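# Free jammed laminating pouch and lay it on table

## Task

Pull the stuck laminating pouch out of the laminator, noting that the rollers are locked and only turn while the RELEASE key is held pressed. Set the pouch down flat with all of it resting on the table, none of it on top of or beneath the laminator, and keep it a good distance from the laminator's power cord. The laminator has to finish standing upright with all of it on the table. Finally release everything and pull the grippers away; anything that stays in place only because the robot holds it does not count.

## Robot and tools

Robot: two 6-joint arms, left_arm and right_arm, each ending in a parallel two-finger gripper with a wrist camera (cam_left_wrist, cam_right_wrist, both 504x504). The arms face each other across the table; left_arm's base sits on the +y side at (+0.057, +0.466, +0.117) and right_arm's at (+0.076, -0.438, +0.140). The names do not mean sides of any picture.

Frame: one shared scene frame, origin at table centre, +z up, table surface at z = +0.020 m. All positions are in metres, orientations are quaternions written w first (qw, qx, qy, qz). In the gripper's own axes the fingers extend along +x and close along y. The reported hand point (end_effector_position) lies between the finger pads, roughly 3 to 4 cm short of the tips; it can be somewhat wrong at long reach.

The row: every command uses 16 numbers in a single flat list covering both arms: left x, y, z, qw, qx, qy, qz, opening, then right x, y, z, qw, qx, qy, qz, opening. x, y, z, and the quaternion are an absolute target pose for that gripper in the scene frame, not an offset. Opening runs from -1 to +1: +1 is fully open (0.088 m), empty fingers touch near -0.80, and anything lower just squeezes. To grip, command clearly below the grip_measured reading; the gap sets squeeze strength (up to about 34 N per pad). Closing fully takes at least about 0.5 s. An arm meant to stay still must be sent its own last reported position and the quaternion you want, every call, with the desired opening; reuse your own chosen quaternion rather than a drifted reading.

Tools:
- execute_actions {actions, pictures}: actions is a list holding one item or nothing. Empty list = just report state. {"rows": [[16 numbers], ...], "steps": n} plays up to 15 rows at 1/30 s per step (n at most 15, default 15; the final row repeats if rows run short). {"steps": n} with no rows is a wait of up to 300 steps counted from the previous result, thinking time included. pictures (boolean) toggles camera images. Each target must lie within 0.6 m of that arm's last reported position along each gripper axis or the call is rejected and nothing moves.
- move {target, speed}: target is one 16-number row; both grippers travel straight lines to their poses, finishing together in 0.5 to 10 s (cut off at 10 s). speed is m/s, 0.002 to 0.5, default 0.25; rotation limited to twice that in rad/s. Openings are applied at the start. Paths ignore obstacles and the other arm. The result adds a move: line with the ending (done, off_target, moving, held, fault), any limits (paced = pose clipped, held = some steps blocked, after which the arm may lurch fast) and each gripper's distance from target.
- wait {seconds}: 0 to 10 s, nothing new sent.
- zoom_image {camera, region}: region [x0, y0, x1, y1] in pixels of that camera's last image, origin top-left, at most 504x504.
- read_manual {section}: licence texts only.
- finished_scene {scene}: give the current scene's number; ends and grades it, irreversible.

Controller behaviour: each step, the commanded pose is limited to 70 mm and 16 degrees from the measured pose, then solved by damped IK with position favoured over orientation. After an action the arm only continues to that clipped pose, so far targets need several calls; compare the reported pose with what you wanted. Friction may leave the hand short or slightly tilted, and tiny moves may not happen; recheck and correct orientation. A "pose unreachable" line or HELD marks steps where the clearance check altered or dropped your command. A "Hand target" line shows what the controller currently drives toward.

Results: the state line lists per arm position, quaternion, linear and angular velocity, grip_measured (opening on command scale; each gripper may be off by about 1 mm), plus joint positions (last one is finger opening in metres). Joint ranges (rad): waist ±3.054, shoulder 0 to 3.142, elbow 0 to 2.356, wrist pitch ±1.571, wrist yaw ±1.571, wrist roll ±3.142. Load limits (N m): waist 17.4, shoulder 21.6, elbow 21.5, wrist pitch 5.67, wrist yaw 5.65, wrist roll 5.3, including carried weight.

Avoid: exceeding a joint load (arm freezes 10 s and drops the rest of the call); arms colliding or pushing hard on each other (mounts included), which can end the scene; knocking anything off the table, which fails it; fast contacts, targets pressed deep past a surface, drops, slips and slams. Long holding heats motors: MOTOR HOT warns from 50 °C, and at 95 °C an OVER-TEMPERATURE FAULT holds the arm, which may go limp if it does not cool. Reply time keeps the simulation running, so be concise.

Each tool is called after "Call:" by a JSON object that holds its "op" and its "data".

## Session

Call:
{"op": "execute_actions", "data": {"actions": []}}

Scene clock: 0.00 s of 5200.00 s.
left_arm: end_effector_position=(+0.0315, +0.2706, +0.4047) grip_measured=+0.834 end_effector_quat_wxyz=(+0.590, +0.491, -0.060, -0.638) end_effector_velocity=(+0.002, +0.002, -0.004) end_effector_angular_velocity=(+0.020, -0.026, -0.001) | right_arm: end_effector_position=(-0.0554, -0.2656, +0.1731) grip_measured=+0.824 end_effector_quat_wxyz=(-0.026, -0.332, +0.744, +0.579) end_effector_velocity=(-0.000, -0.002, +0.004) end_effector_angular_velocity=(-0.039, -0.009, -0.016)
Joint positions: left_arm=[-0.224  0.757  1.078 -1.101 -0.662  0.363  0.08 ] | right_arm=[ 0.1    2.121  0.939 -1.333 -0.94  -0.685  0.079]
Joint velocities: left_arm=[-0.002  0.002 -0.002 -0.022 -0.007  0.007 -0.   ] | right_arm=[-0.002 -0.002 -0.002 -0.022 -0.007  0.022 -0.   ]
Motor temperatures (°C, as the motors report them): left_arm=[24 23 20 22 24 21] | right_arm=[21 22 22 22 20 24]
Heat: left arm: hottest waist 24 °C (+0.0 °C/min); right arm: hottest wrist roll 24 °C (+0.0 °C/min).
Hand target (left_arm): +0.032, +0.271, +0.405; +0.590, +0.491, -0.060, -0.638
Hand target (right_arm): -0.055, -0.266, +0.173; -0.026, -0.332, +0.744, +0.579

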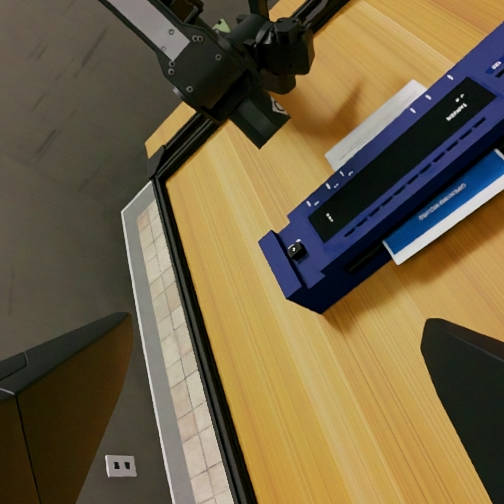

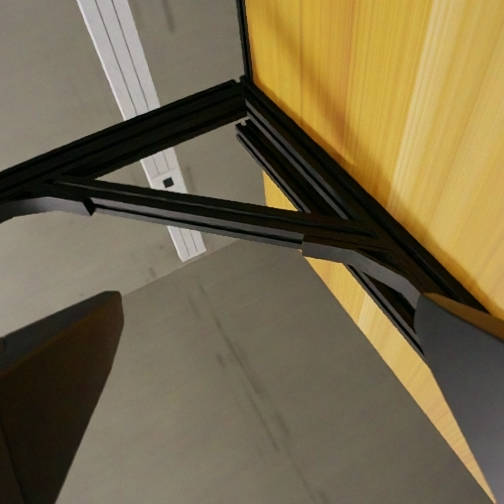

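Call:
{"op": "move", "data": {"target": [0.0,0.24,0.42,0.627,0.327,0.327,-0.627,1,0.0,-0.25,0.40,0.612,-0.354,0.354,0.612,1], "speed": 0.3}}

Scene clock: 9.20 s of 5200.00 s.
left_arm: end_effector_position=(+0.0012, +0.2415, +0.4179) grip_measured=+0.997 end_effector_quat_wxyz=(+0.626, +0.331, +0.324, -0.627) end_effector_velocity=(+0.002, +0.001, -0.001) end_effector_angular_velocity=(+0.005, -0.013, +0.000) | right_arm: end_effector_position=(-0.0008, -0.2512, +0.4012) grip_measured=+0.988 end_effector_quat_wxyz=(+0.609, -0.350, +0.357, +0.616) end_effector_velocity=(+0.002, -0.001, +0.003) end_effector_angular_velocity=(+0.010, +0.002, -0.007)
Joint positions: left_arm=[ 0.009  1.115  1.467 -1.351 -0.218 -0.309  0.088] | right_arm=[ 0.636  1.03   1.296 -1.383  0.272  0.531  0.087]
Joint velocities: left_arm=[ 0.002 -0.002 -0.002 -0.007 -0.007  0.007 -0.   ] | right_arm=[ 0.002 -0.007  0.007 -0.007  0.007  0.007 -0.   ]
Motor temperatures (°C, as the motors report them): left_arm=[24 23 22 23 24 21] | right_arm=[21 23 23 23 20 24]
Heat: left arm: hottest waist 24 °C (+0.0 °C/min); right arm: hottest wrist roll 24 °C (+0.0 °C/min).
Hand target (left_arm): +0.000, +0.240, +0.420; +0.626, +0.327, +0.328, -0.628
Hand target (right_arm): -0.001, -0.251, +0.402; +0.610, -0.350, +0.356, +0.615
Off the commanded pose (left_arm): 0.003 m, 1 deg.
Off the commanded pose (right_arm): 0.002 m, 1 deg.
After step 90, 3.17 s passed at rest.
move: done

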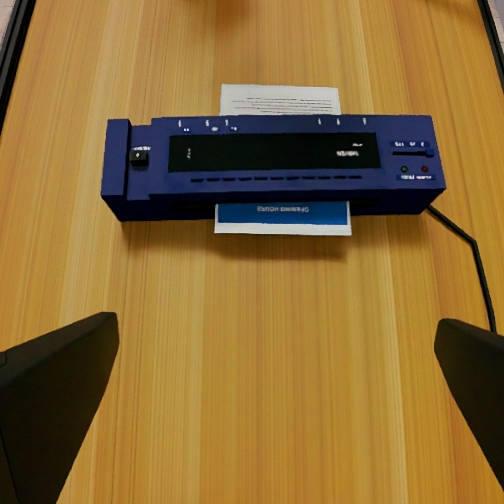

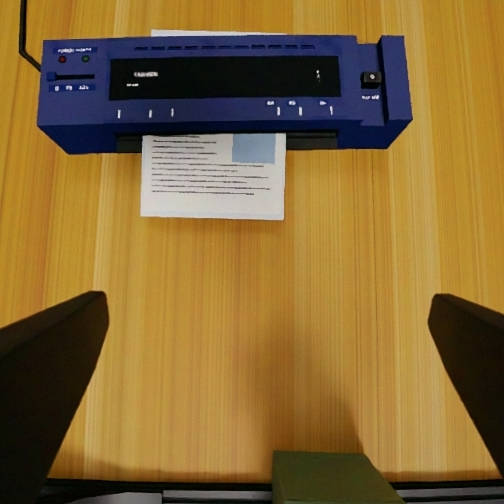

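Call:
{"op": "move", "data": {"target": [0.11,0.13,0.26,0.627,0.327,0.327,-0.627,1,-0.12,-0.24,0.12,0.86,-0.05,0.087,0.5,1], "speed": 0.3}}

Scene clock: 23.93 s of 5200.00 s.
left_arm: end_effector_position=(+0.1103, +0.1317, +0.2657) grip_measured=+0.997 end_effector_quat_wxyz=(+0.631, +0.322, +0.325, -0.627) end_effector_velocity=(-0.000, +0.002, -0.003) end_effector_angular_velocity=(+0.013, +0.001, +0.008) | right_arm: end_effector_position=(-0.1202, -0.2412, +0.1205) grip_measured=+0.988 end_effector_quat_wxyz=(+0.859, -0.046, +0.092, +0.501) end_effector_velocity=(-0.001, +0.001, +0.001) end_effector_angular_velocity=(+0.013, -0.005, -0.004)
Joint positions: left_arm=[ 0.604  1.358  0.98  -0.583  0.12   0.167  0.088] | right_arm=[ 1.363  2.417  1.07  -1.123  1.237  2.511  0.087]
Joint velocities: left_arm=[-0.002  0.002 -0.002 -0.007 -0.007 -0.007 -0.   ] | right_arm=[-0.002  0.017  0.017 -0.037  0.007  0.037  0.   ]
Motor temperatures (°C, as the motors report them): left_arm=[24 23 24 24 24 22] | right_arm=[21 23 25 24 20 24]
Heat: left arm: hottest waist 24 °C (+0.0 °C/min); right arm: hottest elbow 25 °C (+2.5 °C/min).
Hand target (left_arm): +0.110, +0.133, +0.259; +0.625, +0.326, +0.331, -0.627
Hand target (right_arm): -0.119, -0.242, +0.117; +0.860, -0.049, +0.087, +0.500
Off the commanded pose (left_arm): 0.006 m, 1 deg.
Off the commanded pose (right_arm): 0.001 m, 1 deg.
After step 90, 9.43 s passed at rest.
move: done

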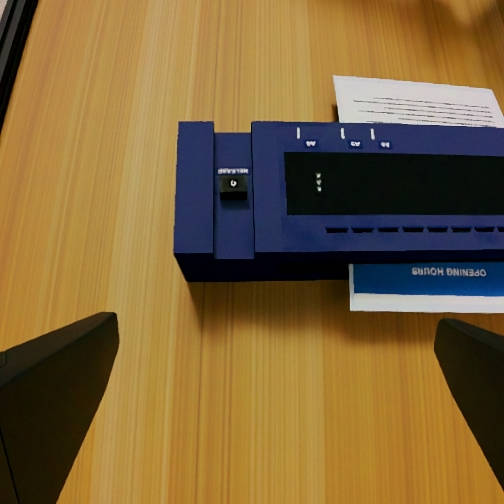

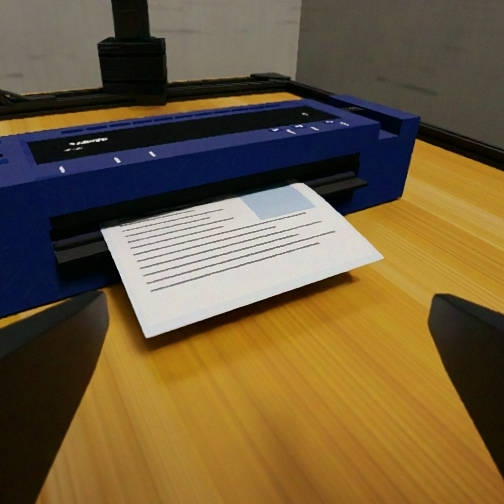

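Call:
{"op": "move", "data": {"target": [0.13,0.015,0.19,0.542,0.455,0.455,-0.542,-1,-0.045,-0.17,0.11,0.242,-0.664,-0.242,0.664,0.22], "speed": 0.3}}

Scene clock: 49.30 s of 5200.00 s.
left_arm: end_effector_position=(+0.1306, +0.0178, +0.1953) grip_measured=-0.798 end_effector_quat_wxyz=(+0.543, +0.450, +0.454, -0.544) end_effector_velocity=(-0.003, +0.004, +0.001) end_effector_angular_velocity=(+0.016, +0.011, +0.003) | right_arm: end_effector_position=(-0.0450, -0.1704, +0.1092) grip_measured=+0.220 end_effector_quat_wxyz=(+0.239, -0.668, -0.241, +0.663) end_effector_velocity=(+0.003, -0.004, -0.004) end_effector_angular_velocity=(-0.026, -0.034, +0.030)
Joint positions: left_arm=[ 0.567  2.153  1.79  -1.028  0.036  0.168  0.   ] | right_arm=[ 0.661  1.71   0.378  0.353  0.385 -1.071  0.05 ]
Joint velocities: left_arm=[-0.002 -0.002  0.002 -0.022  0.007 -0.007  0.   ] | right_arm=[-0.002  0.002 -0.002 -0.022 -0.007 -0.037 -0.   ]
Motor temperatures (°C, as the motors report them): left_arm=[24 25 25 25 24 22] | right_arm=[21 25 24 24 20 24]
Heat: left arm: hottest shoulder 25 °C (+1.2 °C/min); right arm: hottest shoulder 25 °C (+1.2 °C/min).
Hand target (left_arm): +0.131, +0.016, +0.191; +0.541, +0.456, +0.454, -0.542
Hand target (right_arm): -0.046, -0.168, +0.112; -0.241, +0.665, +0.243, -0.664
Off the commanded pose (left_arm): 0.006 m, 1 deg.
Off the commanded pose (right_arm): 0.001 m, 1 deg.
After step 90, 18.57 s passed at rest.
move: done

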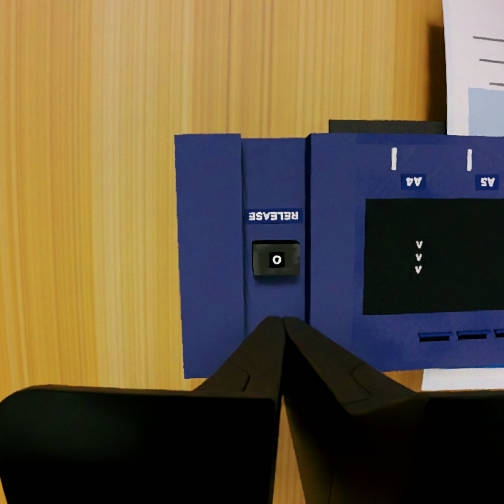

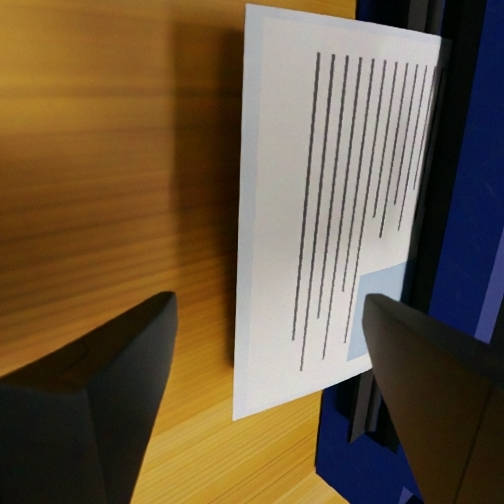

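Call:
{"op": "move", "data": {"target": [0.13,0.003,0.16,0.542,0.455,0.455,-0.542,-1,-0.045,-0.145,0.077,0.242,-0.664,-0.242,0.664,0.22], "speed": 0.08}}

Scene clock: 57.40 s of 5200.00 s.
left_arm: end_effector_position=(+0.1300, +0.0048, +0.1653) grip_measured=-0.798 end_effector_quat_wxyz=(+0.542, +0.452, +0.453, -0.545) end_effector_velocity=(-0.003, +0.003, -0.001) end_effector_angular_velocity=(+0.013, -0.004, +0.001) | right_arm: end_effector_position=(-0.0456, -0.1448, +0.0802) grip_measured=+0.220 end_effector_quat_wxyz=(+0.247, -0.662, -0.244, +0.664) end_effector_velocity=(-0.000, -0.004, -0.004) end_effector_angular_velocity=(-0.024, +0.011, +0.005)
Joint positions: left_arm=[ 0.561  2.228  1.79  -0.954  0.035  0.168  0.   ] | right_arm=[ 0.599  1.94   0.43   0.569  0.35  -1.124  0.05 ]
Joint velocities: left_arm=[-0.007 -0.002 -0.007 -0.007 -0.007 -0.007  0.   ] | right_arm=[-0.002  0.007 -0.002 -0.007 -0.022  0.007  0.   ]
Motor temperatures (°C, as the motors report them): left_arm=[24 27 26 25 24 22] | right_arm=[21 26 24 25 20 24]
Heat: left arm: hottest shoulder 27 °C (+3.1 °C/min); right arm: hottest shoulder 26 °C (+2.1 °C/min).
Hand target (left_arm): +0.130, +0.003, +0.160; +0.542, +0.455, +0.455, -0.542
Hand target (right_arm): -0.045, -0.145, +0.077; -0.242, +0.664, +0.242, -0.664
Off the commanded pose (left_arm): 0.006 m, 1 deg.
Off the commanded pose (right_arm): 0.003 m, 1 deg.
After step 90, 4.17 s passed at rest.
move: done

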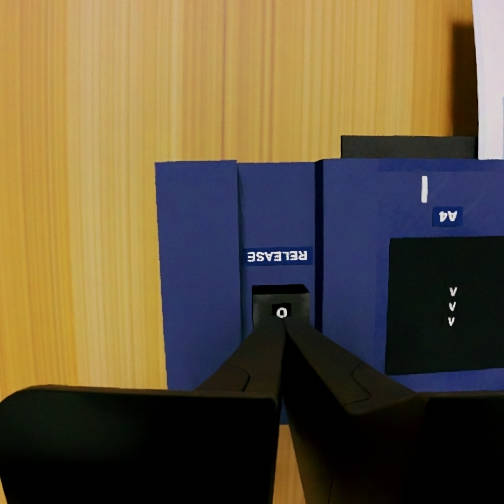

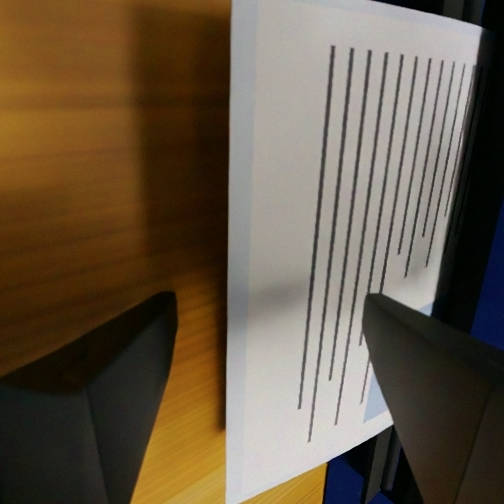

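Call:
{"op": "move", "data": {"target": [0.13,0.002,0.14,0.542,0.455,0.455,-0.542,-1,-0.045,-0.141,0.069,0.242,-0.664,-0.242,0.664,0.22], "speed": 0.04}}

Call:
{"op": "move", "data": {"target": [0.13,0.002,0.14,0.542,0.455,0.455,-0.542,-1,-0.045,-0.124,0.069,0.242,-0.664,-0.242,0.664,0.22], "speed": 0.03}}

Scene clock: 69.23 s of 5200.00 s.
left_arm: end_effector_position=(+0.1306, -0.0008, +0.1503) grip_measured=-0.798 end_effector_quat_wxyz=(+0.545, +0.449, +0.448, -0.548) end_effector_velocity=(-0.002, -0.003, +0.002) end_effector_angular_velocity=(-0.011, -0.008, +0.001) | right_arm: end_effector_position=(-0.0458, -0.1408, +0.0726) grip_measured=+0.220 end_effector_quat_wxyz=(+0.247, -0.662, -0.244, +0.664) end_effector_velocity=(+0.002, -0.003, -0.003) end_effector_angular_velocity=(-0.016, -0.012, -0.007)
Joint positions: left_arm=[ 0.56   2.251  1.765 -0.89   0.035  0.168  0.   ] | right_arm=[ 0.591  1.99   0.444  0.608  0.345 -1.132  0.05 ]
Joint velocities: left_arm=[-0.007 -0.002  0.002  0.007 -0.007 -0.007  0.   ] | right_arm=[ 0.002  0.002  0.002 -0.022  0.007  0.007 -0.   ]
Motor temperatures (°C, as the motors report them): left_arm=[24 29 26 25 24 22] | right_arm=[21 25 24 25 20 24]
Heat: left arm: hottest shoulder 29 °C (+5.1 °C/min); right arm: hottest shoulder 25 °C (+1.0 °C/min).
Hand target (left_arm): +0.130, +0.002, +0.140; +0.541, +0.455, +0.455, -0.542
Hand target (right_arm): -0.045, -0.141, +0.069; -0.242, +0.664, +0.242, -0.664
Off the commanded pose (left_arm): 0.011 m, 1 deg.
Off the commanded pose (right_arm): 0.004 m, 1 deg.
After step 90, 7.87 s passed at rest.
move: off_target (left_arm)

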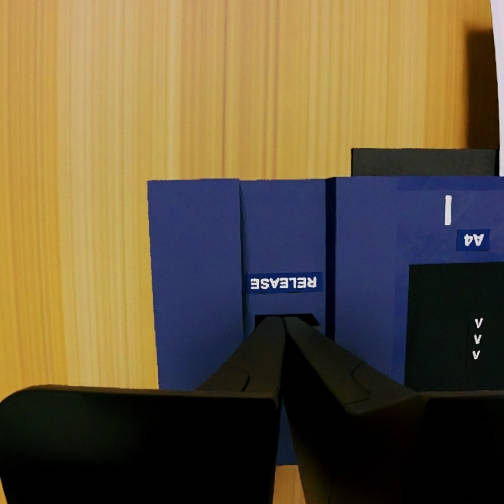

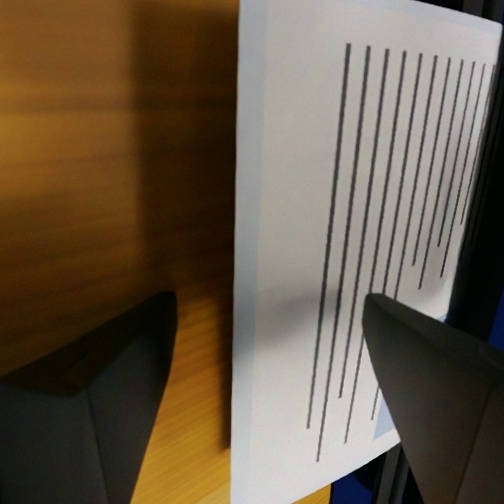

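Scene clock: 70.10 s of 5200.00 s.
left_arm: end_effector_position=(+0.1307, -0.0008, +0.1502) grip_measured=-0.798 end_effector_quat_wxyz=(+0.546, +0.449, +0.448, -0.548) end_effector_velocity=(+0.002, +0.001, +0.004) end_effector_angular_velocity=(+0.001, -0.020, +0.009) | right_arm: end_effector_position=(-0.0461, -0.1232, +0.0735) grip_measured=+0.220 end_effector_quat_wxyz=(+0.248, -0.661, -0.245, +0.664) end_effector_velocity=(+0.000, -0.001, -0.003) end_effector_angular_velocity=(-0.013, -0.015, +0.019)
Joint positions: left_arm=[ 0.56   2.251  1.765 -0.89   0.035  0.168  0.   ] | right_arm=[ 0.555  2.013  0.502  0.588  0.324 -1.162  0.05 ]
Joint velocities: left_arm=[-0.002 -0.007  0.002 -0.007 -0.022 -0.007  0.   ] | right_arm=[-0.002  0.007  0.002 -0.007 -0.007 -0.022 -0.   ]
Motor temperatures (°C, as the motors report them): left_arm=[24 29 26 25 24 22] | right_arm=[21 25 24 25 20 24]
Heat: left arm: hottest shoulder 29 °C (+5.1 °C/min); right arm: hottest shoulder 25 °C (+1.0 °C/min).
Hand target (left_arm): +0.130, +0.002, +0.140; +0.542, +0.455, +0.455, -0.541
Hand target (right_arm): -0.045, -0.124, +0.069; -0.242, +0.664, +0.242, -0.664
Off the commanded pose (left_arm): 0.011 m, 1 deg.
Off the commanded pose (right_arm): 0.005 m, 1 deg.
move: off_target (left_arm)

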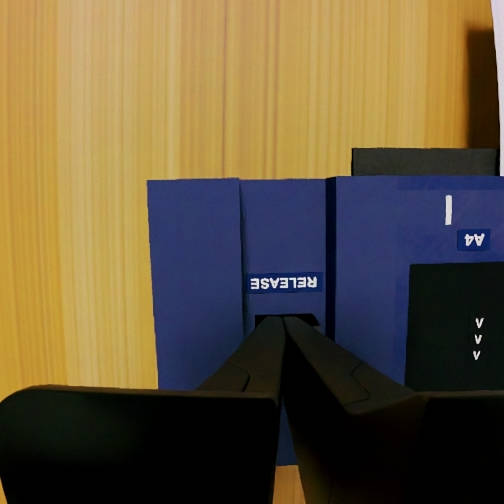

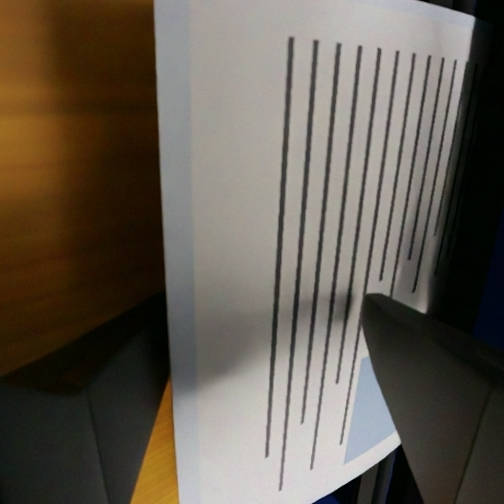

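Call:
{"op": "move", "data": {"target": [0.13,0.002,0.14,0.542,0.455,0.455,-0.542,-1,-0.045,-0.113,0.075,0.271,-0.653,-0.271,0.653,0.1], "speed": 0.02}}

Scene clock: 75.13 s of 5200.00 s.
left_arm: end_effector_position=(+0.1307, -0.0008, +0.1502) grip_measured=-0.798 end_effector_quat_wxyz=(+0.546, +0.449, +0.448, -0.548) end_effector_velocity=(-0.000, +0.002, +0.000) end_effector_angular_velocity=(+0.008, -0.004, +0.006) | right_arm: end_effector_position=(-0.0471, -0.1136, +0.0779) grip_measured=+0.101 end_effector_quat_wxyz=(+0.272, -0.649, -0.272, +0.656) end_effector_velocity=(+0.001, -0.001, -0.001) end_effector_angular_velocity=(-0.009, -0.014, +0.018)
Joint positions: left_arm=[ 0.56   2.251  1.765 -0.89   0.035  0.168  0.   ] | right_arm=[ 0.553  2.046  0.489  0.711  0.346 -1.193  0.044]
Joint velocities: left_arm=[-0.002 -0.002 -0.002 -0.007 -0.007 -0.007  0.   ] | right_arm=[-0.002 -0.002 -0.002 -0.007 -0.007 -0.022 -0.   ]
Motor temperatures (°C, as the motors report them): left_arm=[24 30 26 24 24 22] | right_arm=[21 26 24 26 20 24]
Heat: left arm: hottest shoulder 30 °C (+6.0 °C/min); right arm: hottest shoulder 26 °C (+2.0 °C/min).
Hand target (left_arm): +0.130, +0.002, +0.140; +0.541, +0.455, +0.455, -0.542
Hand target (right_arm): -0.045, -0.113, +0.075; -0.271, +0.653, +0.271, -0.653
Off the commanded pose (left_arm): 0.011 m, 1 deg.
Off the commanded pose (right_arm): 0.004 m, 1 deg.
move: off_target (left_arm)

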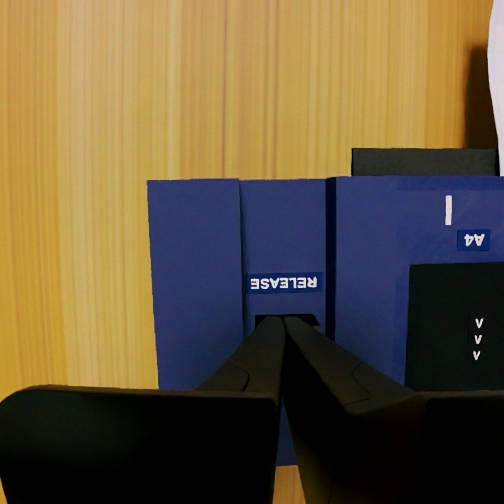

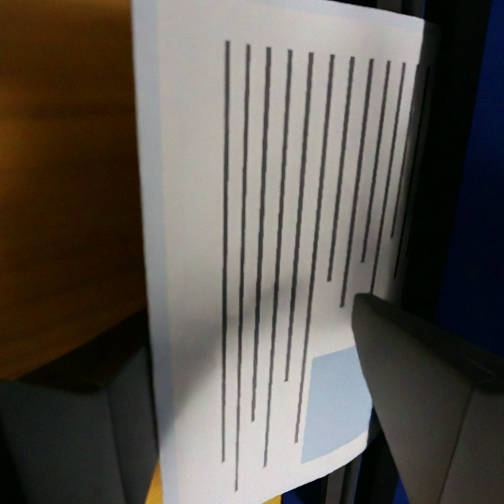

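Call:
{"op": "move", "data": {"target": [0.13,0.002,0.14,0.542,0.455,0.455,-0.542,-1,-0.045,-0.108,0.089,0.3265,-0.627,-0.3265,0.627,-0.3], "speed": 0.04}}

Scene clock: 84.80 s of 5200.00 s.
left_arm: end_effector_position=(+0.1307, -0.0008, +0.1502) grip_measured=-0.798 end_effector_quat_wxyz=(+0.546, +0.449, +0.448, -0.548) end_effector_velocity=(+0.000, -0.001, +0.001) end_effector_angular_velocity=(-0.006, -0.004, +0.021) | right_arm: end_effector_position=(-0.0465, -0.1042, +0.0946) grip_measured=-0.300 end_effector_quat_wxyz=(+0.334, -0.620, -0.328, +0.629) end_effector_velocity=(+0.005, -0.001, -0.002) end_effector_angular_velocity=(-0.008, -0.016, -0.009)
Joint positions: left_arm=[ 0.56   2.251  1.765 -0.89   0.035  0.168  0.   ] | right_arm=[ 0.568  2.107  0.43   1.015  0.422 -1.242  0.024]
Joint velocities: left_arm=[-0.002 -0.002 -0.002  0.007 -0.007 -0.022  0.   ] | right_arm=[-0.007  0.002 -0.002 -0.007  0.007 -0.007 -0.   ]
Motor temperatures (°C, as the motors report them): left_arm=[24 32 26 24 24 22] | right_arm=[21 26 24 27 20 24]
Heat: left arm: hottest shoulder 32 °C (+8.1 °C/min); right arm: hottest wrist pitch 27 °C (+2.0 °C/min).
Hand target (left_arm): +0.130, +0.002, +0.140; +0.542, +0.455, +0.455, -0.542
Hand target (right_arm): -0.045, -0.108, +0.089; -0.326, +0.627, +0.327, -0.628
Off the commanded pose (left_arm): 0.011 m, 1 deg.
Off the commanded pose (right_arm): 0.007 m, 1 deg.
After step 90, 4.30 s passed at rest.
move: off_target (left_arm)

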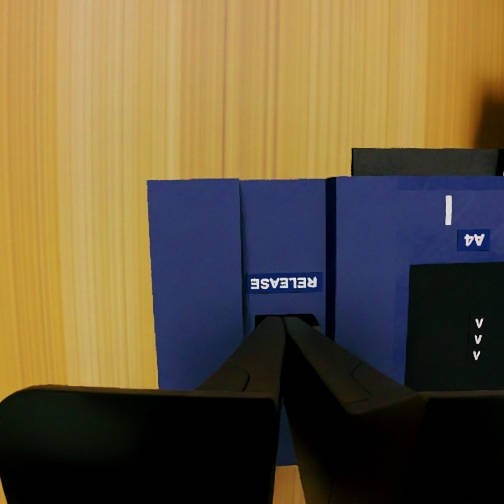

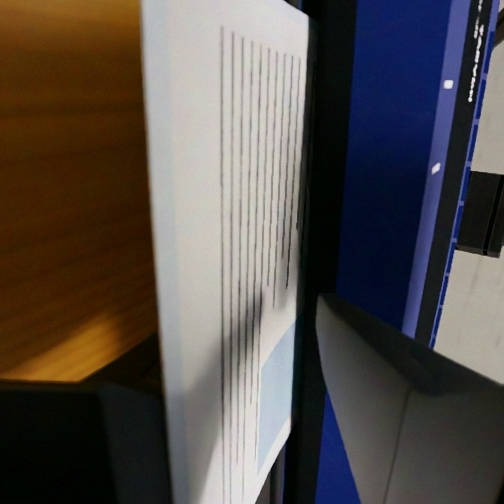

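Call:
{"op": "move", "data": {"target": [0.13,0.002,0.125,0.542,0.455,0.455,-0.542,-1,-0.045,-0.108,0.089,0.3265,-0.627,-0.3265,0.627,-1], "speed": 0.02}}

Call:
{"op": "move", "data": {"target": [0.13,0.002,0.125,0.542,0.455,0.455,-0.542,-1,-0.045,-0.135,0.092,0.299,-0.641,-0.299,0.641,-1], "speed": 0.03}}

Scene clock: 89.90 s of 5200.00 s.
left_arm: end_effector_position=(+0.1309, -0.0024, +0.1419) grip_measured=-0.798 end_effector_quat_wxyz=(+0.549, +0.446, +0.444, -0.550) end_effector_velocity=(-0.001, +0.003, +0.001) end_effector_angular_velocity=(+0.008, -0.004, +0.006) | right_arm: end_effector_position=(-0.0461, -0.1036, +0.0952) grip_measured=-0.803 end_effector_quat_wxyz=(+0.337, -0.619, -0.328, +0.629) end_effector_velocity=(+0.005, -0.001, -0.002) end_effector_angular_velocity=(-0.008, -0.016, -0.009)
Joint positions: left_arm=[ 0.56   2.256  1.737 -0.845  0.035  0.168  0.   ] | right_arm=[ 0.567  2.108  0.43   1.019  0.423 -1.239  0.   ]
Joint velocities: left_arm=[-0.002 -0.007 -0.007 -0.007 -0.007 -0.007  0.   ] | right_arm=[-0.007  0.002 -0.002 -0.007  0.007 -0.007  0.   ]
Motor temperatures (°C, as the motors report them): left_arm=[24 33 26 24 24 22] | right_arm=[21 26 24 27 20 24]
Heat: left arm: hottest shoulder 33 °C (+9.0 °C/min); right arm: hottest wrist pitch 27 °C (+2.0 °C/min).
Hand target (left_arm): +0.130, +0.003, +0.126; +0.541, +0.455, +0.455, -0.542
Hand target (right_arm): -0.045, -0.108, +0.089; -0.327, +0.627, +0.327, -0.627
Off the commanded pose (left_arm): 0.017 m, 2 deg.
Off the commanded pose (right_arm): 0.008 m, 2 deg.
After step 90, 0.60 s passed at rest.
move: off_target (left_arm)

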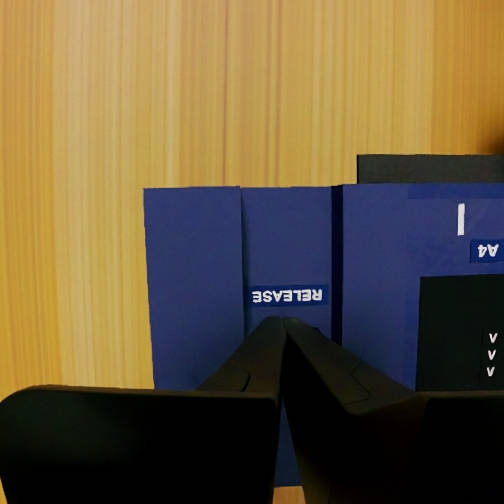

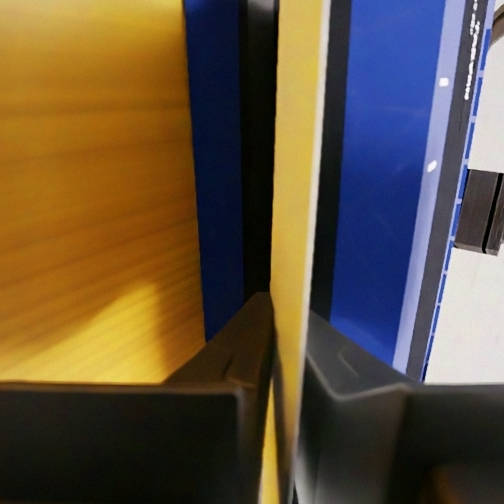

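Scene clock: 91.97 s of 5200.00 s.
left_arm: end_effector_position=(+0.1294, -0.0053, +0.1425) grip_measured=-0.798 end_effector_quat_wxyz=(+0.551, +0.444, +0.439, -0.554) end_effector_velocity=(-0.001, +0.002, -0.000) end_effector_angular_velocity=(+0.011, -0.015, +0.019) | right_arm: end_effector_position=(-0.0472, -0.1210, +0.0991) grip_measured=-0.803 end_effector_quat_wxyz=(+0.318, -0.632, -0.303, +0.639) end_effector_velocity=(-0.004, -0.003, +0.000) end_effector_angular_velocity=(-0.010, +0.017, +0.019)
Joint positions: left_arm=[ 0.556  2.256  1.737 -0.832  0.035  0.168  0.   ] | right_arm=[ 0.599  2.001  0.404  0.855  0.431 -1.181  0.   ]
Joint velocities: left_arm=[-0.007 -0.002 -0.002 -0.007 -0.022 -0.022  0.   ] | right_arm=[ 0.007 -0.012 -0.007 -0.007 -0.022  0.007  0.   ]
Motor temperatures (°C, as the motors report them): left_arm=[24 33 26 24 24 22] | right_arm=[21 26 24 27 20 24]
Heat: left arm: hottest shoulder 33 °C (+8.3 °C/min); right arm: hottest wrist pitch 27 °C (+3.1 °C/min).
Hand target (left_arm): +0.130, +0.002, +0.126; +0.542, +0.455, +0.454, -0.542
Hand target (right_arm): -0.045, -0.135, +0.092; -0.299, +0.641, +0.299, -0.641
Off the commanded pose (left_arm): 0.019 m, 3 deg.
Off the commanded pose (right_arm): 0.016 m, 2 deg.
move: off_target (left_arm, right_arm)

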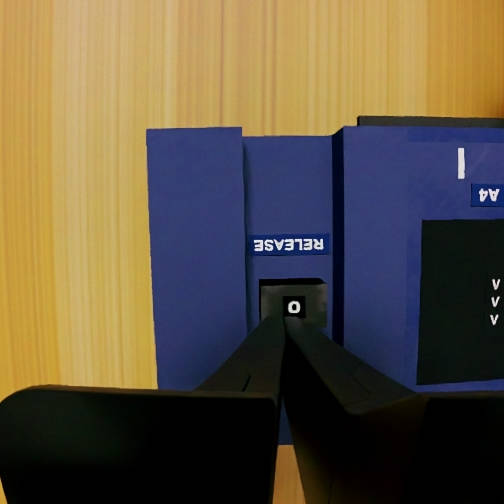

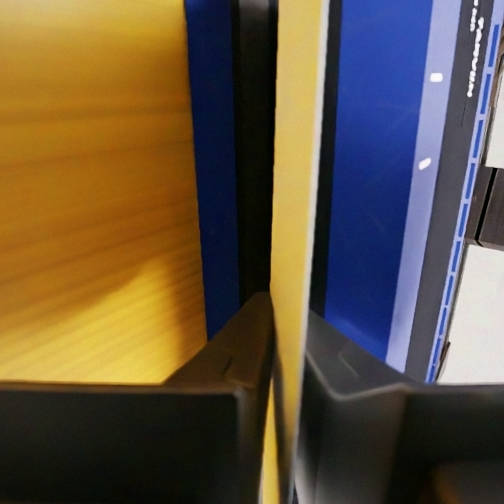

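Call:
{"op": "move", "data": {"target": [0.128,-0.008,0.16,0.542,0.455,0.455,-0.542,-1,-0.047,-0.119,0.095,0.318,-0.632,-0.303,0.639,-1], "speed": 0.04}}

Call:
{"op": "move", "data": {"target": [0.127,-0.009,0.11,0.542,0.455,0.455,-0.542,-1,-0.047,-0.119,0.095,0.318,-0.632,-0.303,0.639,-1], "speed": 0.03}}

Scene clock: 96.93 s of 5200.00 s.
left_arm: end_effector_position=(+0.1280, -0.0065, +0.1655) grip_measured=-0.798 end_effector_quat_wxyz=(+0.542, +0.452, +0.451, -0.546) end_effector_velocity=(-0.003, +0.005, -0.003) end_effector_angular_velocity=(+0.035, +0.014, +0.003) | right_arm: end_effector_position=(-0.0478, -0.1203, +0.0981) grip_measured=-0.803 end_effector_quat_wxyz=(+0.321, -0.630, -0.304, +0.639) end_effector_velocity=(-0.000, +0.000, -0.000) end_effector_angular_velocity=(-0.005, -0.015, +0.016)
Joint positions: left_arm=[ 0.552  2.269  1.859 -0.978  0.033  0.162  0.   ] | right_arm=[ 0.6    2.013  0.404  0.873  0.433 -1.179  0.   ]
Joint velocities: left_arm=[-0.002  0.012  0.012 -0.037  0.007 -0.007  0.   ] | right_arm=[-0.002 -0.002  0.002 -0.007 -0.007 -0.022  0.   ]
Motor temperatures (°C, as the motors report them): left_arm=[24 33 26 24 24 22] | right_arm=[21 26 24 27 20 24]
Heat: left arm: hottest shoulder 33 °C (+8.1 °C/min); right arm: hottest wrist pitch 27 °C (+3.1 °C/min).
Hand target (left_arm): +0.128, -0.008, +0.160; +0.542, +0.455, +0.454, -0.542
Hand target (right_arm): -0.047, -0.119, +0.095; -0.318, +0.632, +0.303, -0.639
Off the commanded pose (left_arm): 0.006 m, 1 deg.
Off the commanded pose (right_arm): 0.003 m, 0 deg.
move: done

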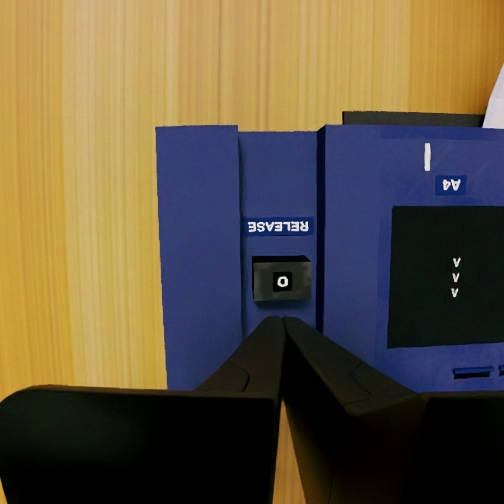

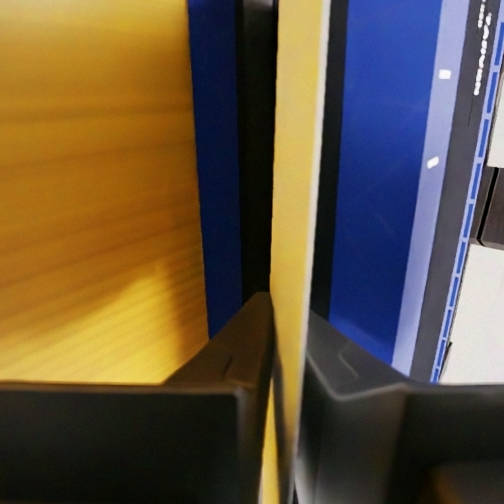

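Scene clock: 99.00 s of 5200.00 s.
left_arm: end_effector_position=(+0.1287, -0.0112, +0.1317) grip_measured=-0.798 end_effector_quat_wxyz=(+0.549, +0.447, +0.445, -0.550) end_effector_velocity=(-0.005, +0.001, +0.000) end_effector_angular_velocity=(+0.006, +0.010, -0.002) | right_arm: end_effector_position=(-0.0483, -0.1185, +0.0991) grip_measured=-0.803 end_effector_quat_wxyz=(+0.323, -0.629, -0.305, +0.638) end_effector_velocity=(-0.003, +0.001, +0.002) end_effector_angular_velocity=(+0.003, +0.001, +0.027)
Joint positions: left_arm=[ 0.552  2.304  1.776 -0.839  0.032  0.16   0.   ] | right_arm=[ 0.599  2.014  0.409  0.874  0.433 -1.182  0.   ]
Joint velocities: left_arm=[-0.007 -0.002 -0.002 -0.007  0.007 -0.007  0.   ] | right_arm=[-0.002 -0.007 -0.002  0.007 -0.022 -0.022  0.   ]
Motor temperatures (°C, as the motors report them): left_arm=[24 33 26 24 24 22] | right_arm=[21 26 24 27 20 24]
Heat: left arm: hottest shoulder 33 °C (+8.1 °C/min); right arm: hottest wrist pitch 27 °C (+3.0 °C/min).
Hand target (left_arm): +0.127, -0.008, +0.111; +0.542, +0.455, +0.455, -0.542
Hand target (right_arm): -0.047, -0.119, +0.095; -0.318, +0.632, +0.303, -0.639
Off the commanded pose (left_arm): 0.022 m, 2 deg.
Off the commanded pose (right_arm): 0.004 m, 1 deg.
move: off_target (left_arm)

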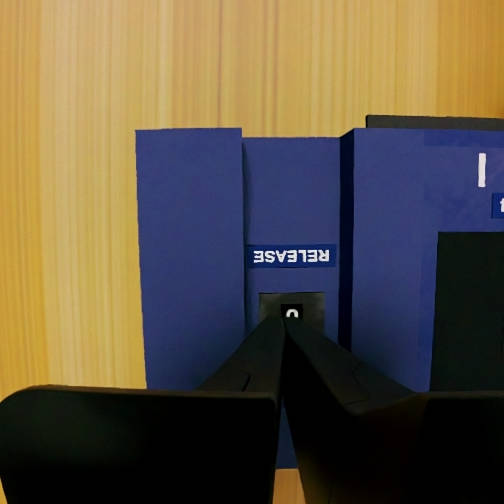

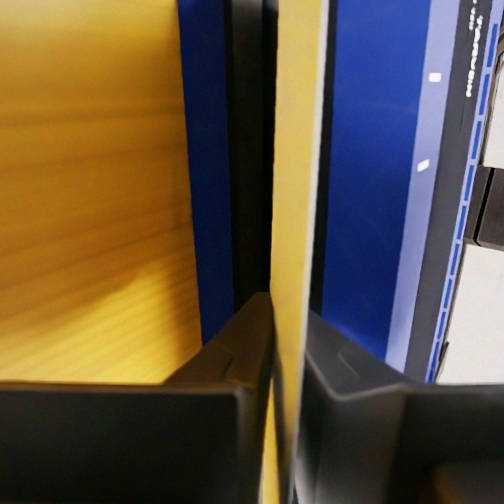

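Call:
{"op": "move", "data": {"target": [0.127,-0.009,0.103,0.542,0.455,0.455,-0.542,-1,-0.047,-0.14,0.090,0.299,-0.641,-0.299,0.641,-1], "speed": 0.015}}

Scene clock: 104.07 s of 5200.00 s.
left_arm: end_effector_position=(+0.1285, -0.0109, +0.1288) grip_measured=-0.798 end_effector_quat_wxyz=(+0.550, +0.446, +0.444, -0.550) end_effector_velocity=(+0.002, +0.004, -0.001) end_effector_angular_velocity=(+0.015, -0.015, +0.024) | right_arm: end_effector_position=(-0.0492, -0.1294, +0.0957) grip_measured=-0.803 end_effector_quat_wxyz=(+0.315, -0.631, -0.301, +0.641) end_effector_velocity=(+0.002, -0.003, -0.003) end_effector_angular_velocity=(-0.016, +0.001, -0.017)
Joint positions: left_arm=[ 0.551  2.304  1.764 -0.824  0.031  0.159  0.   ] | right_arm=[ 0.623  2.006  0.383  0.866  0.442 -1.16   0.   ]
Joint velocities: left_arm=[-0.002 -0.002 -0.007 -0.007 -0.022 -0.022  0.   ] | right_arm=[ 0.002 -0.002 -0.002 -0.022  0.007  0.022  0.   ]
Motor temperatures (°C, as the motors report them): left_arm=[24 33 26 25 24 22] | right_arm=[21 27 24 27 20 24]
Heat: left arm: hottest shoulder 33 °C (+8.1 °C/min); right arm: hottest shoulder 27 °C (+2.0 °C/min).
Hand target (left_arm): +0.127, -0.008, +0.104; +0.541, +0.455, +0.454, -0.542
Hand target (right_arm): -0.047, -0.140, +0.090; -0.299, +0.641, +0.299, -0.641
Off the commanded pose (left_arm): 0.026 m, 2 deg.
Off the commanded pose (right_arm): 0.012 m, 2 deg.
move: off_target (left_arm, right_arm)

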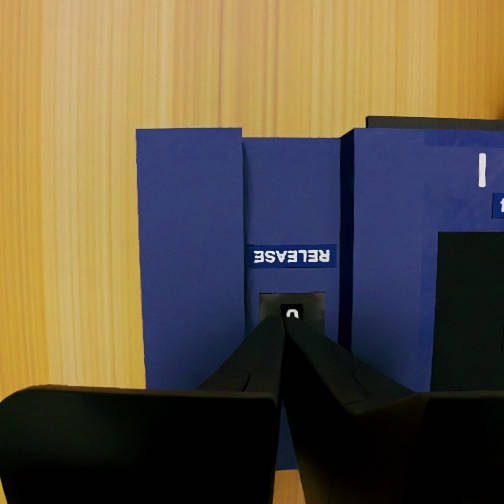

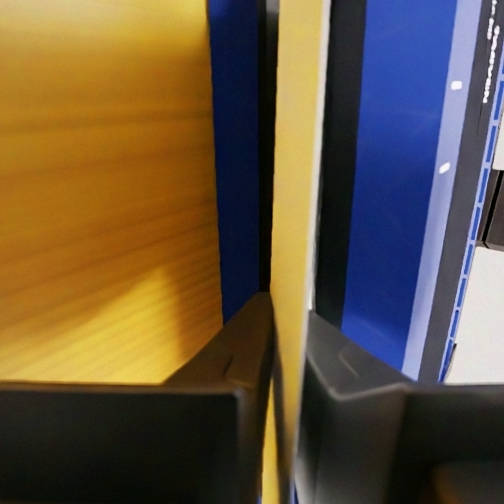

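Call:
{"op": "move", "data": {"target": [0.127,-0.009,0.103,0.542,0.455,0.455,-0.542,-1,-0.047,-0.19,0.094,0.242,-0.664,-0.242,0.664,-1], "speed": 0.025}}

Scene clock: 113.43 s of 5200.00 s.
left_arm: end_effector_position=(+0.1283, -0.0145, +0.1306) grip_measured=-0.798 end_effector_quat_wxyz=(+0.554, +0.443, +0.437, -0.553) end_effector_velocity=(-0.000, +0.002, +0.000) end_effector_angular_velocity=(+0.008, -0.001, +0.021) | right_arm: end_effector_position=(-0.0474, -0.1847, +0.0967) grip_measured=-0.801 end_effector_quat_wxyz=(+0.256, -0.662, -0.238, +0.664) end_effector_velocity=(+0.003, -0.001, -0.000) end_effector_angular_velocity=(-0.002, -0.014, -0.001)
Joint positions: left_arm=[ 0.549  2.301  1.764 -0.808  0.028  0.157  0.   ] | right_arm=[ 0.72   1.767  0.319  0.466  0.428 -0.997  0.   ]
Joint velocities: left_arm=[-0.002 -0.002 -0.002 -0.007 -0.007 -0.022  0.   ] | right_arm=[-0.002 -0.002 -0.002 -0.007  0.007 -0.007  0.   ]
Motor temperatures (°C, as the motors report them): left_arm=[24 33 25 27 24 22] | right_arm=[21 27 24 26 20 24]
Heat: left arm: hottest shoulder 33 °C (+7.1 °C/min); right arm: hottest shoulder 27 °C (+2.0 °C/min).
Hand target (left_arm): +0.127, -0.008, +0.104; +0.542, +0.455, +0.454, -0.542
Hand target (right_arm): -0.047, -0.190, +0.094; -0.243, +0.665, +0.241, -0.664
Off the commanded pose (left_arm): 0.028 m, 3 deg.
Off the commanded pose (right_arm): 0.006 m, 2 deg.
move: off_target (left_arm)

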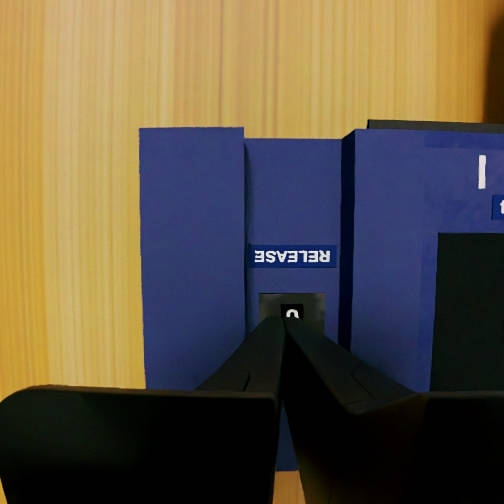

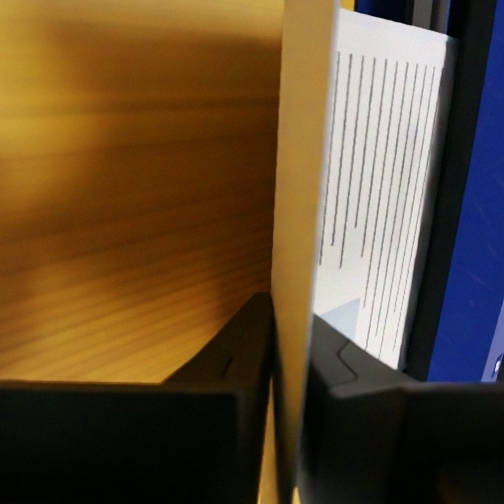

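Call:
{"op": "move", "data": {"target": [0.127,-0.011,0.100,0.542,0.455,0.455,-0.542,-1,-0.047,-0.245,0.094,0.2126,-0.6744,-0.2126,0.6744,-1], "speed": 0.025}}

Scene clock: 118.23 s of 5200.00 s.
left_arm: end_effector_position=(+0.1282, -0.0149, +0.1291) grip_measured=-0.798 end_effector_quat_wxyz=(+0.554, +0.443, +0.438, -0.553) end_effector_velocity=(+0.002, +0.001, +0.001) end_effector_angular_velocity=(+0.006, -0.022, -0.005) | right_arm: end_effector_position=(-0.0487, -0.2435, +0.0940) grip_measured=-0.803 end_effector_quat_wxyz=(+0.212, -0.674, -0.212, +0.675) end_effector_velocity=(-0.000, -0.004, -0.001) end_effector_angular_velocity=(-0.023, +0.008, +0.006)
Joint positions: left_arm=[ 0.549  2.305  1.764 -0.805  0.03   0.157  0.   ] | right_arm=[ 0.898  1.61   0.236  0.233  0.446 -0.812  0.   ]
Joint velocities: left_arm=[-0.002 -0.002  0.002 -0.007 -0.022  0.007  0.   ] | right_arm=[ 0.002 -0.012 -0.002 -0.022 -0.022  0.007  0.   ]
Motor temperatures (°C, as the motors report them): left_arm=[24 32 25 27 24 22] | right_arm=[21 27 24 26 20 24]
Heat: left arm: hottest shoulder 32 °C (+5.0 °C/min); right arm: hottest shoulder 27 °C (+1.0 °C/min).
Hand target (left_arm): +0.127, -0.009, +0.101; +0.542, +0.455, +0.455, -0.542
Hand target (right_arm): -0.047, -0.245, +0.094; -0.212, +0.675, +0.212, -0.674
Off the commanded pose (left_arm): 0.029 m, 3 deg.
Off the commanded pose (right_arm): 0.002 m, 0 deg.
move: off_target (left_arm)

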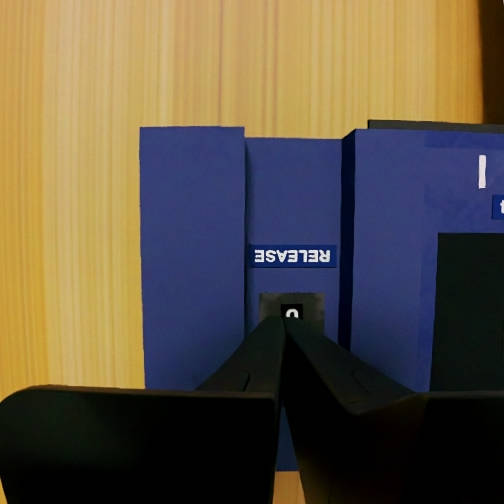

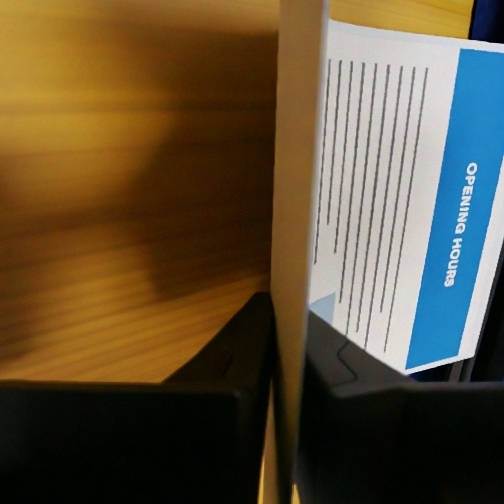

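Call:
{"op": "move", "data": {"target": [0.08,0.03,0.30,0.627,0.327,0.327,-0.627,-1,-0.065,-0.28,0.085,0.183,-0.683,-0.183,0.683,-1], "speed": 0.1}}

Scene clock: 124.57 s of 5200.00 s.
left_arm: end_effector_position=(+0.0807, +0.0256, +0.2965) grip_measured=-0.798 end_effector_quat_wxyz=(+0.626, +0.329, +0.328, -0.626) end_effector_velocity=(+0.002, +0.007, -0.010) end_effector_angular_velocity=(+0.033, -0.012, +0.016) | right_arm: end_effector_position=(-0.0647, -0.2797, +0.0863) grip_measured=-0.803 end_effector_quat_wxyz=(+0.186, -0.681, -0.183, +0.684) end_effector_velocity=(+0.004, -0.006, -0.003) end_effector_angular_velocity=(-0.032, -0.009, +0.002)
Joint positions: left_arm=[ 0.459  1.743  1.485 -0.71   0.038  0.058  0.   ] | right_arm=[ 1.083  1.618  0.264  0.072  0.448 -0.593  0.   ]
Joint velocities: left_arm=[-0.002 -0.002 -0.027 -0.007 -0.022 -0.007  0.   ] | right_arm=[ 0.002 -0.002 -0.007 -0.022 -0.022  0.007  0.   ]
Motor temperatures (°C, as the motors report them): left_arm=[24 33 25 27 24 22] | right_arm=[21 27 24 26 20 24]
Heat: left arm: hottest shoulder 33 °C (+5.1 °C/min); right arm: hottest shoulder 27 °C (+2.0 °C/min).
Hand target (left_arm): +0.080, +0.029, +0.299; +0.628, +0.327, +0.327, -0.626
Hand target (right_arm): -0.065, -0.281, +0.085; -0.183, +0.683, +0.182, -0.683
Off the commanded pose (left_arm): 0.006 m, 0 deg.
Off the commanded pose (right_arm): 0.001 m, 0 deg.
move: done

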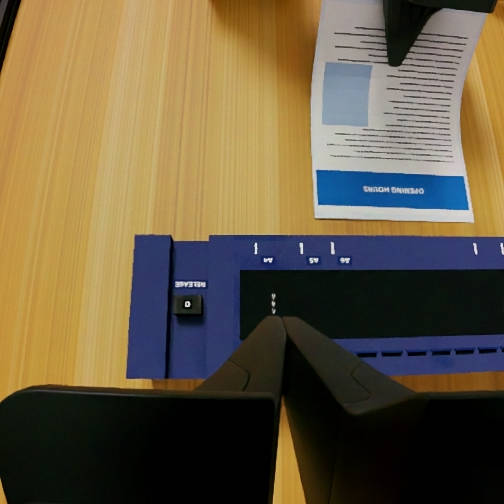

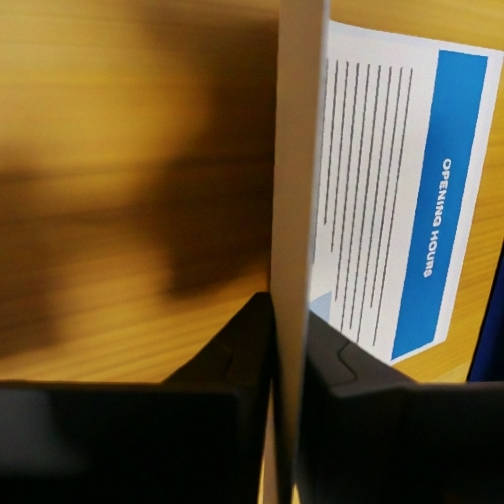

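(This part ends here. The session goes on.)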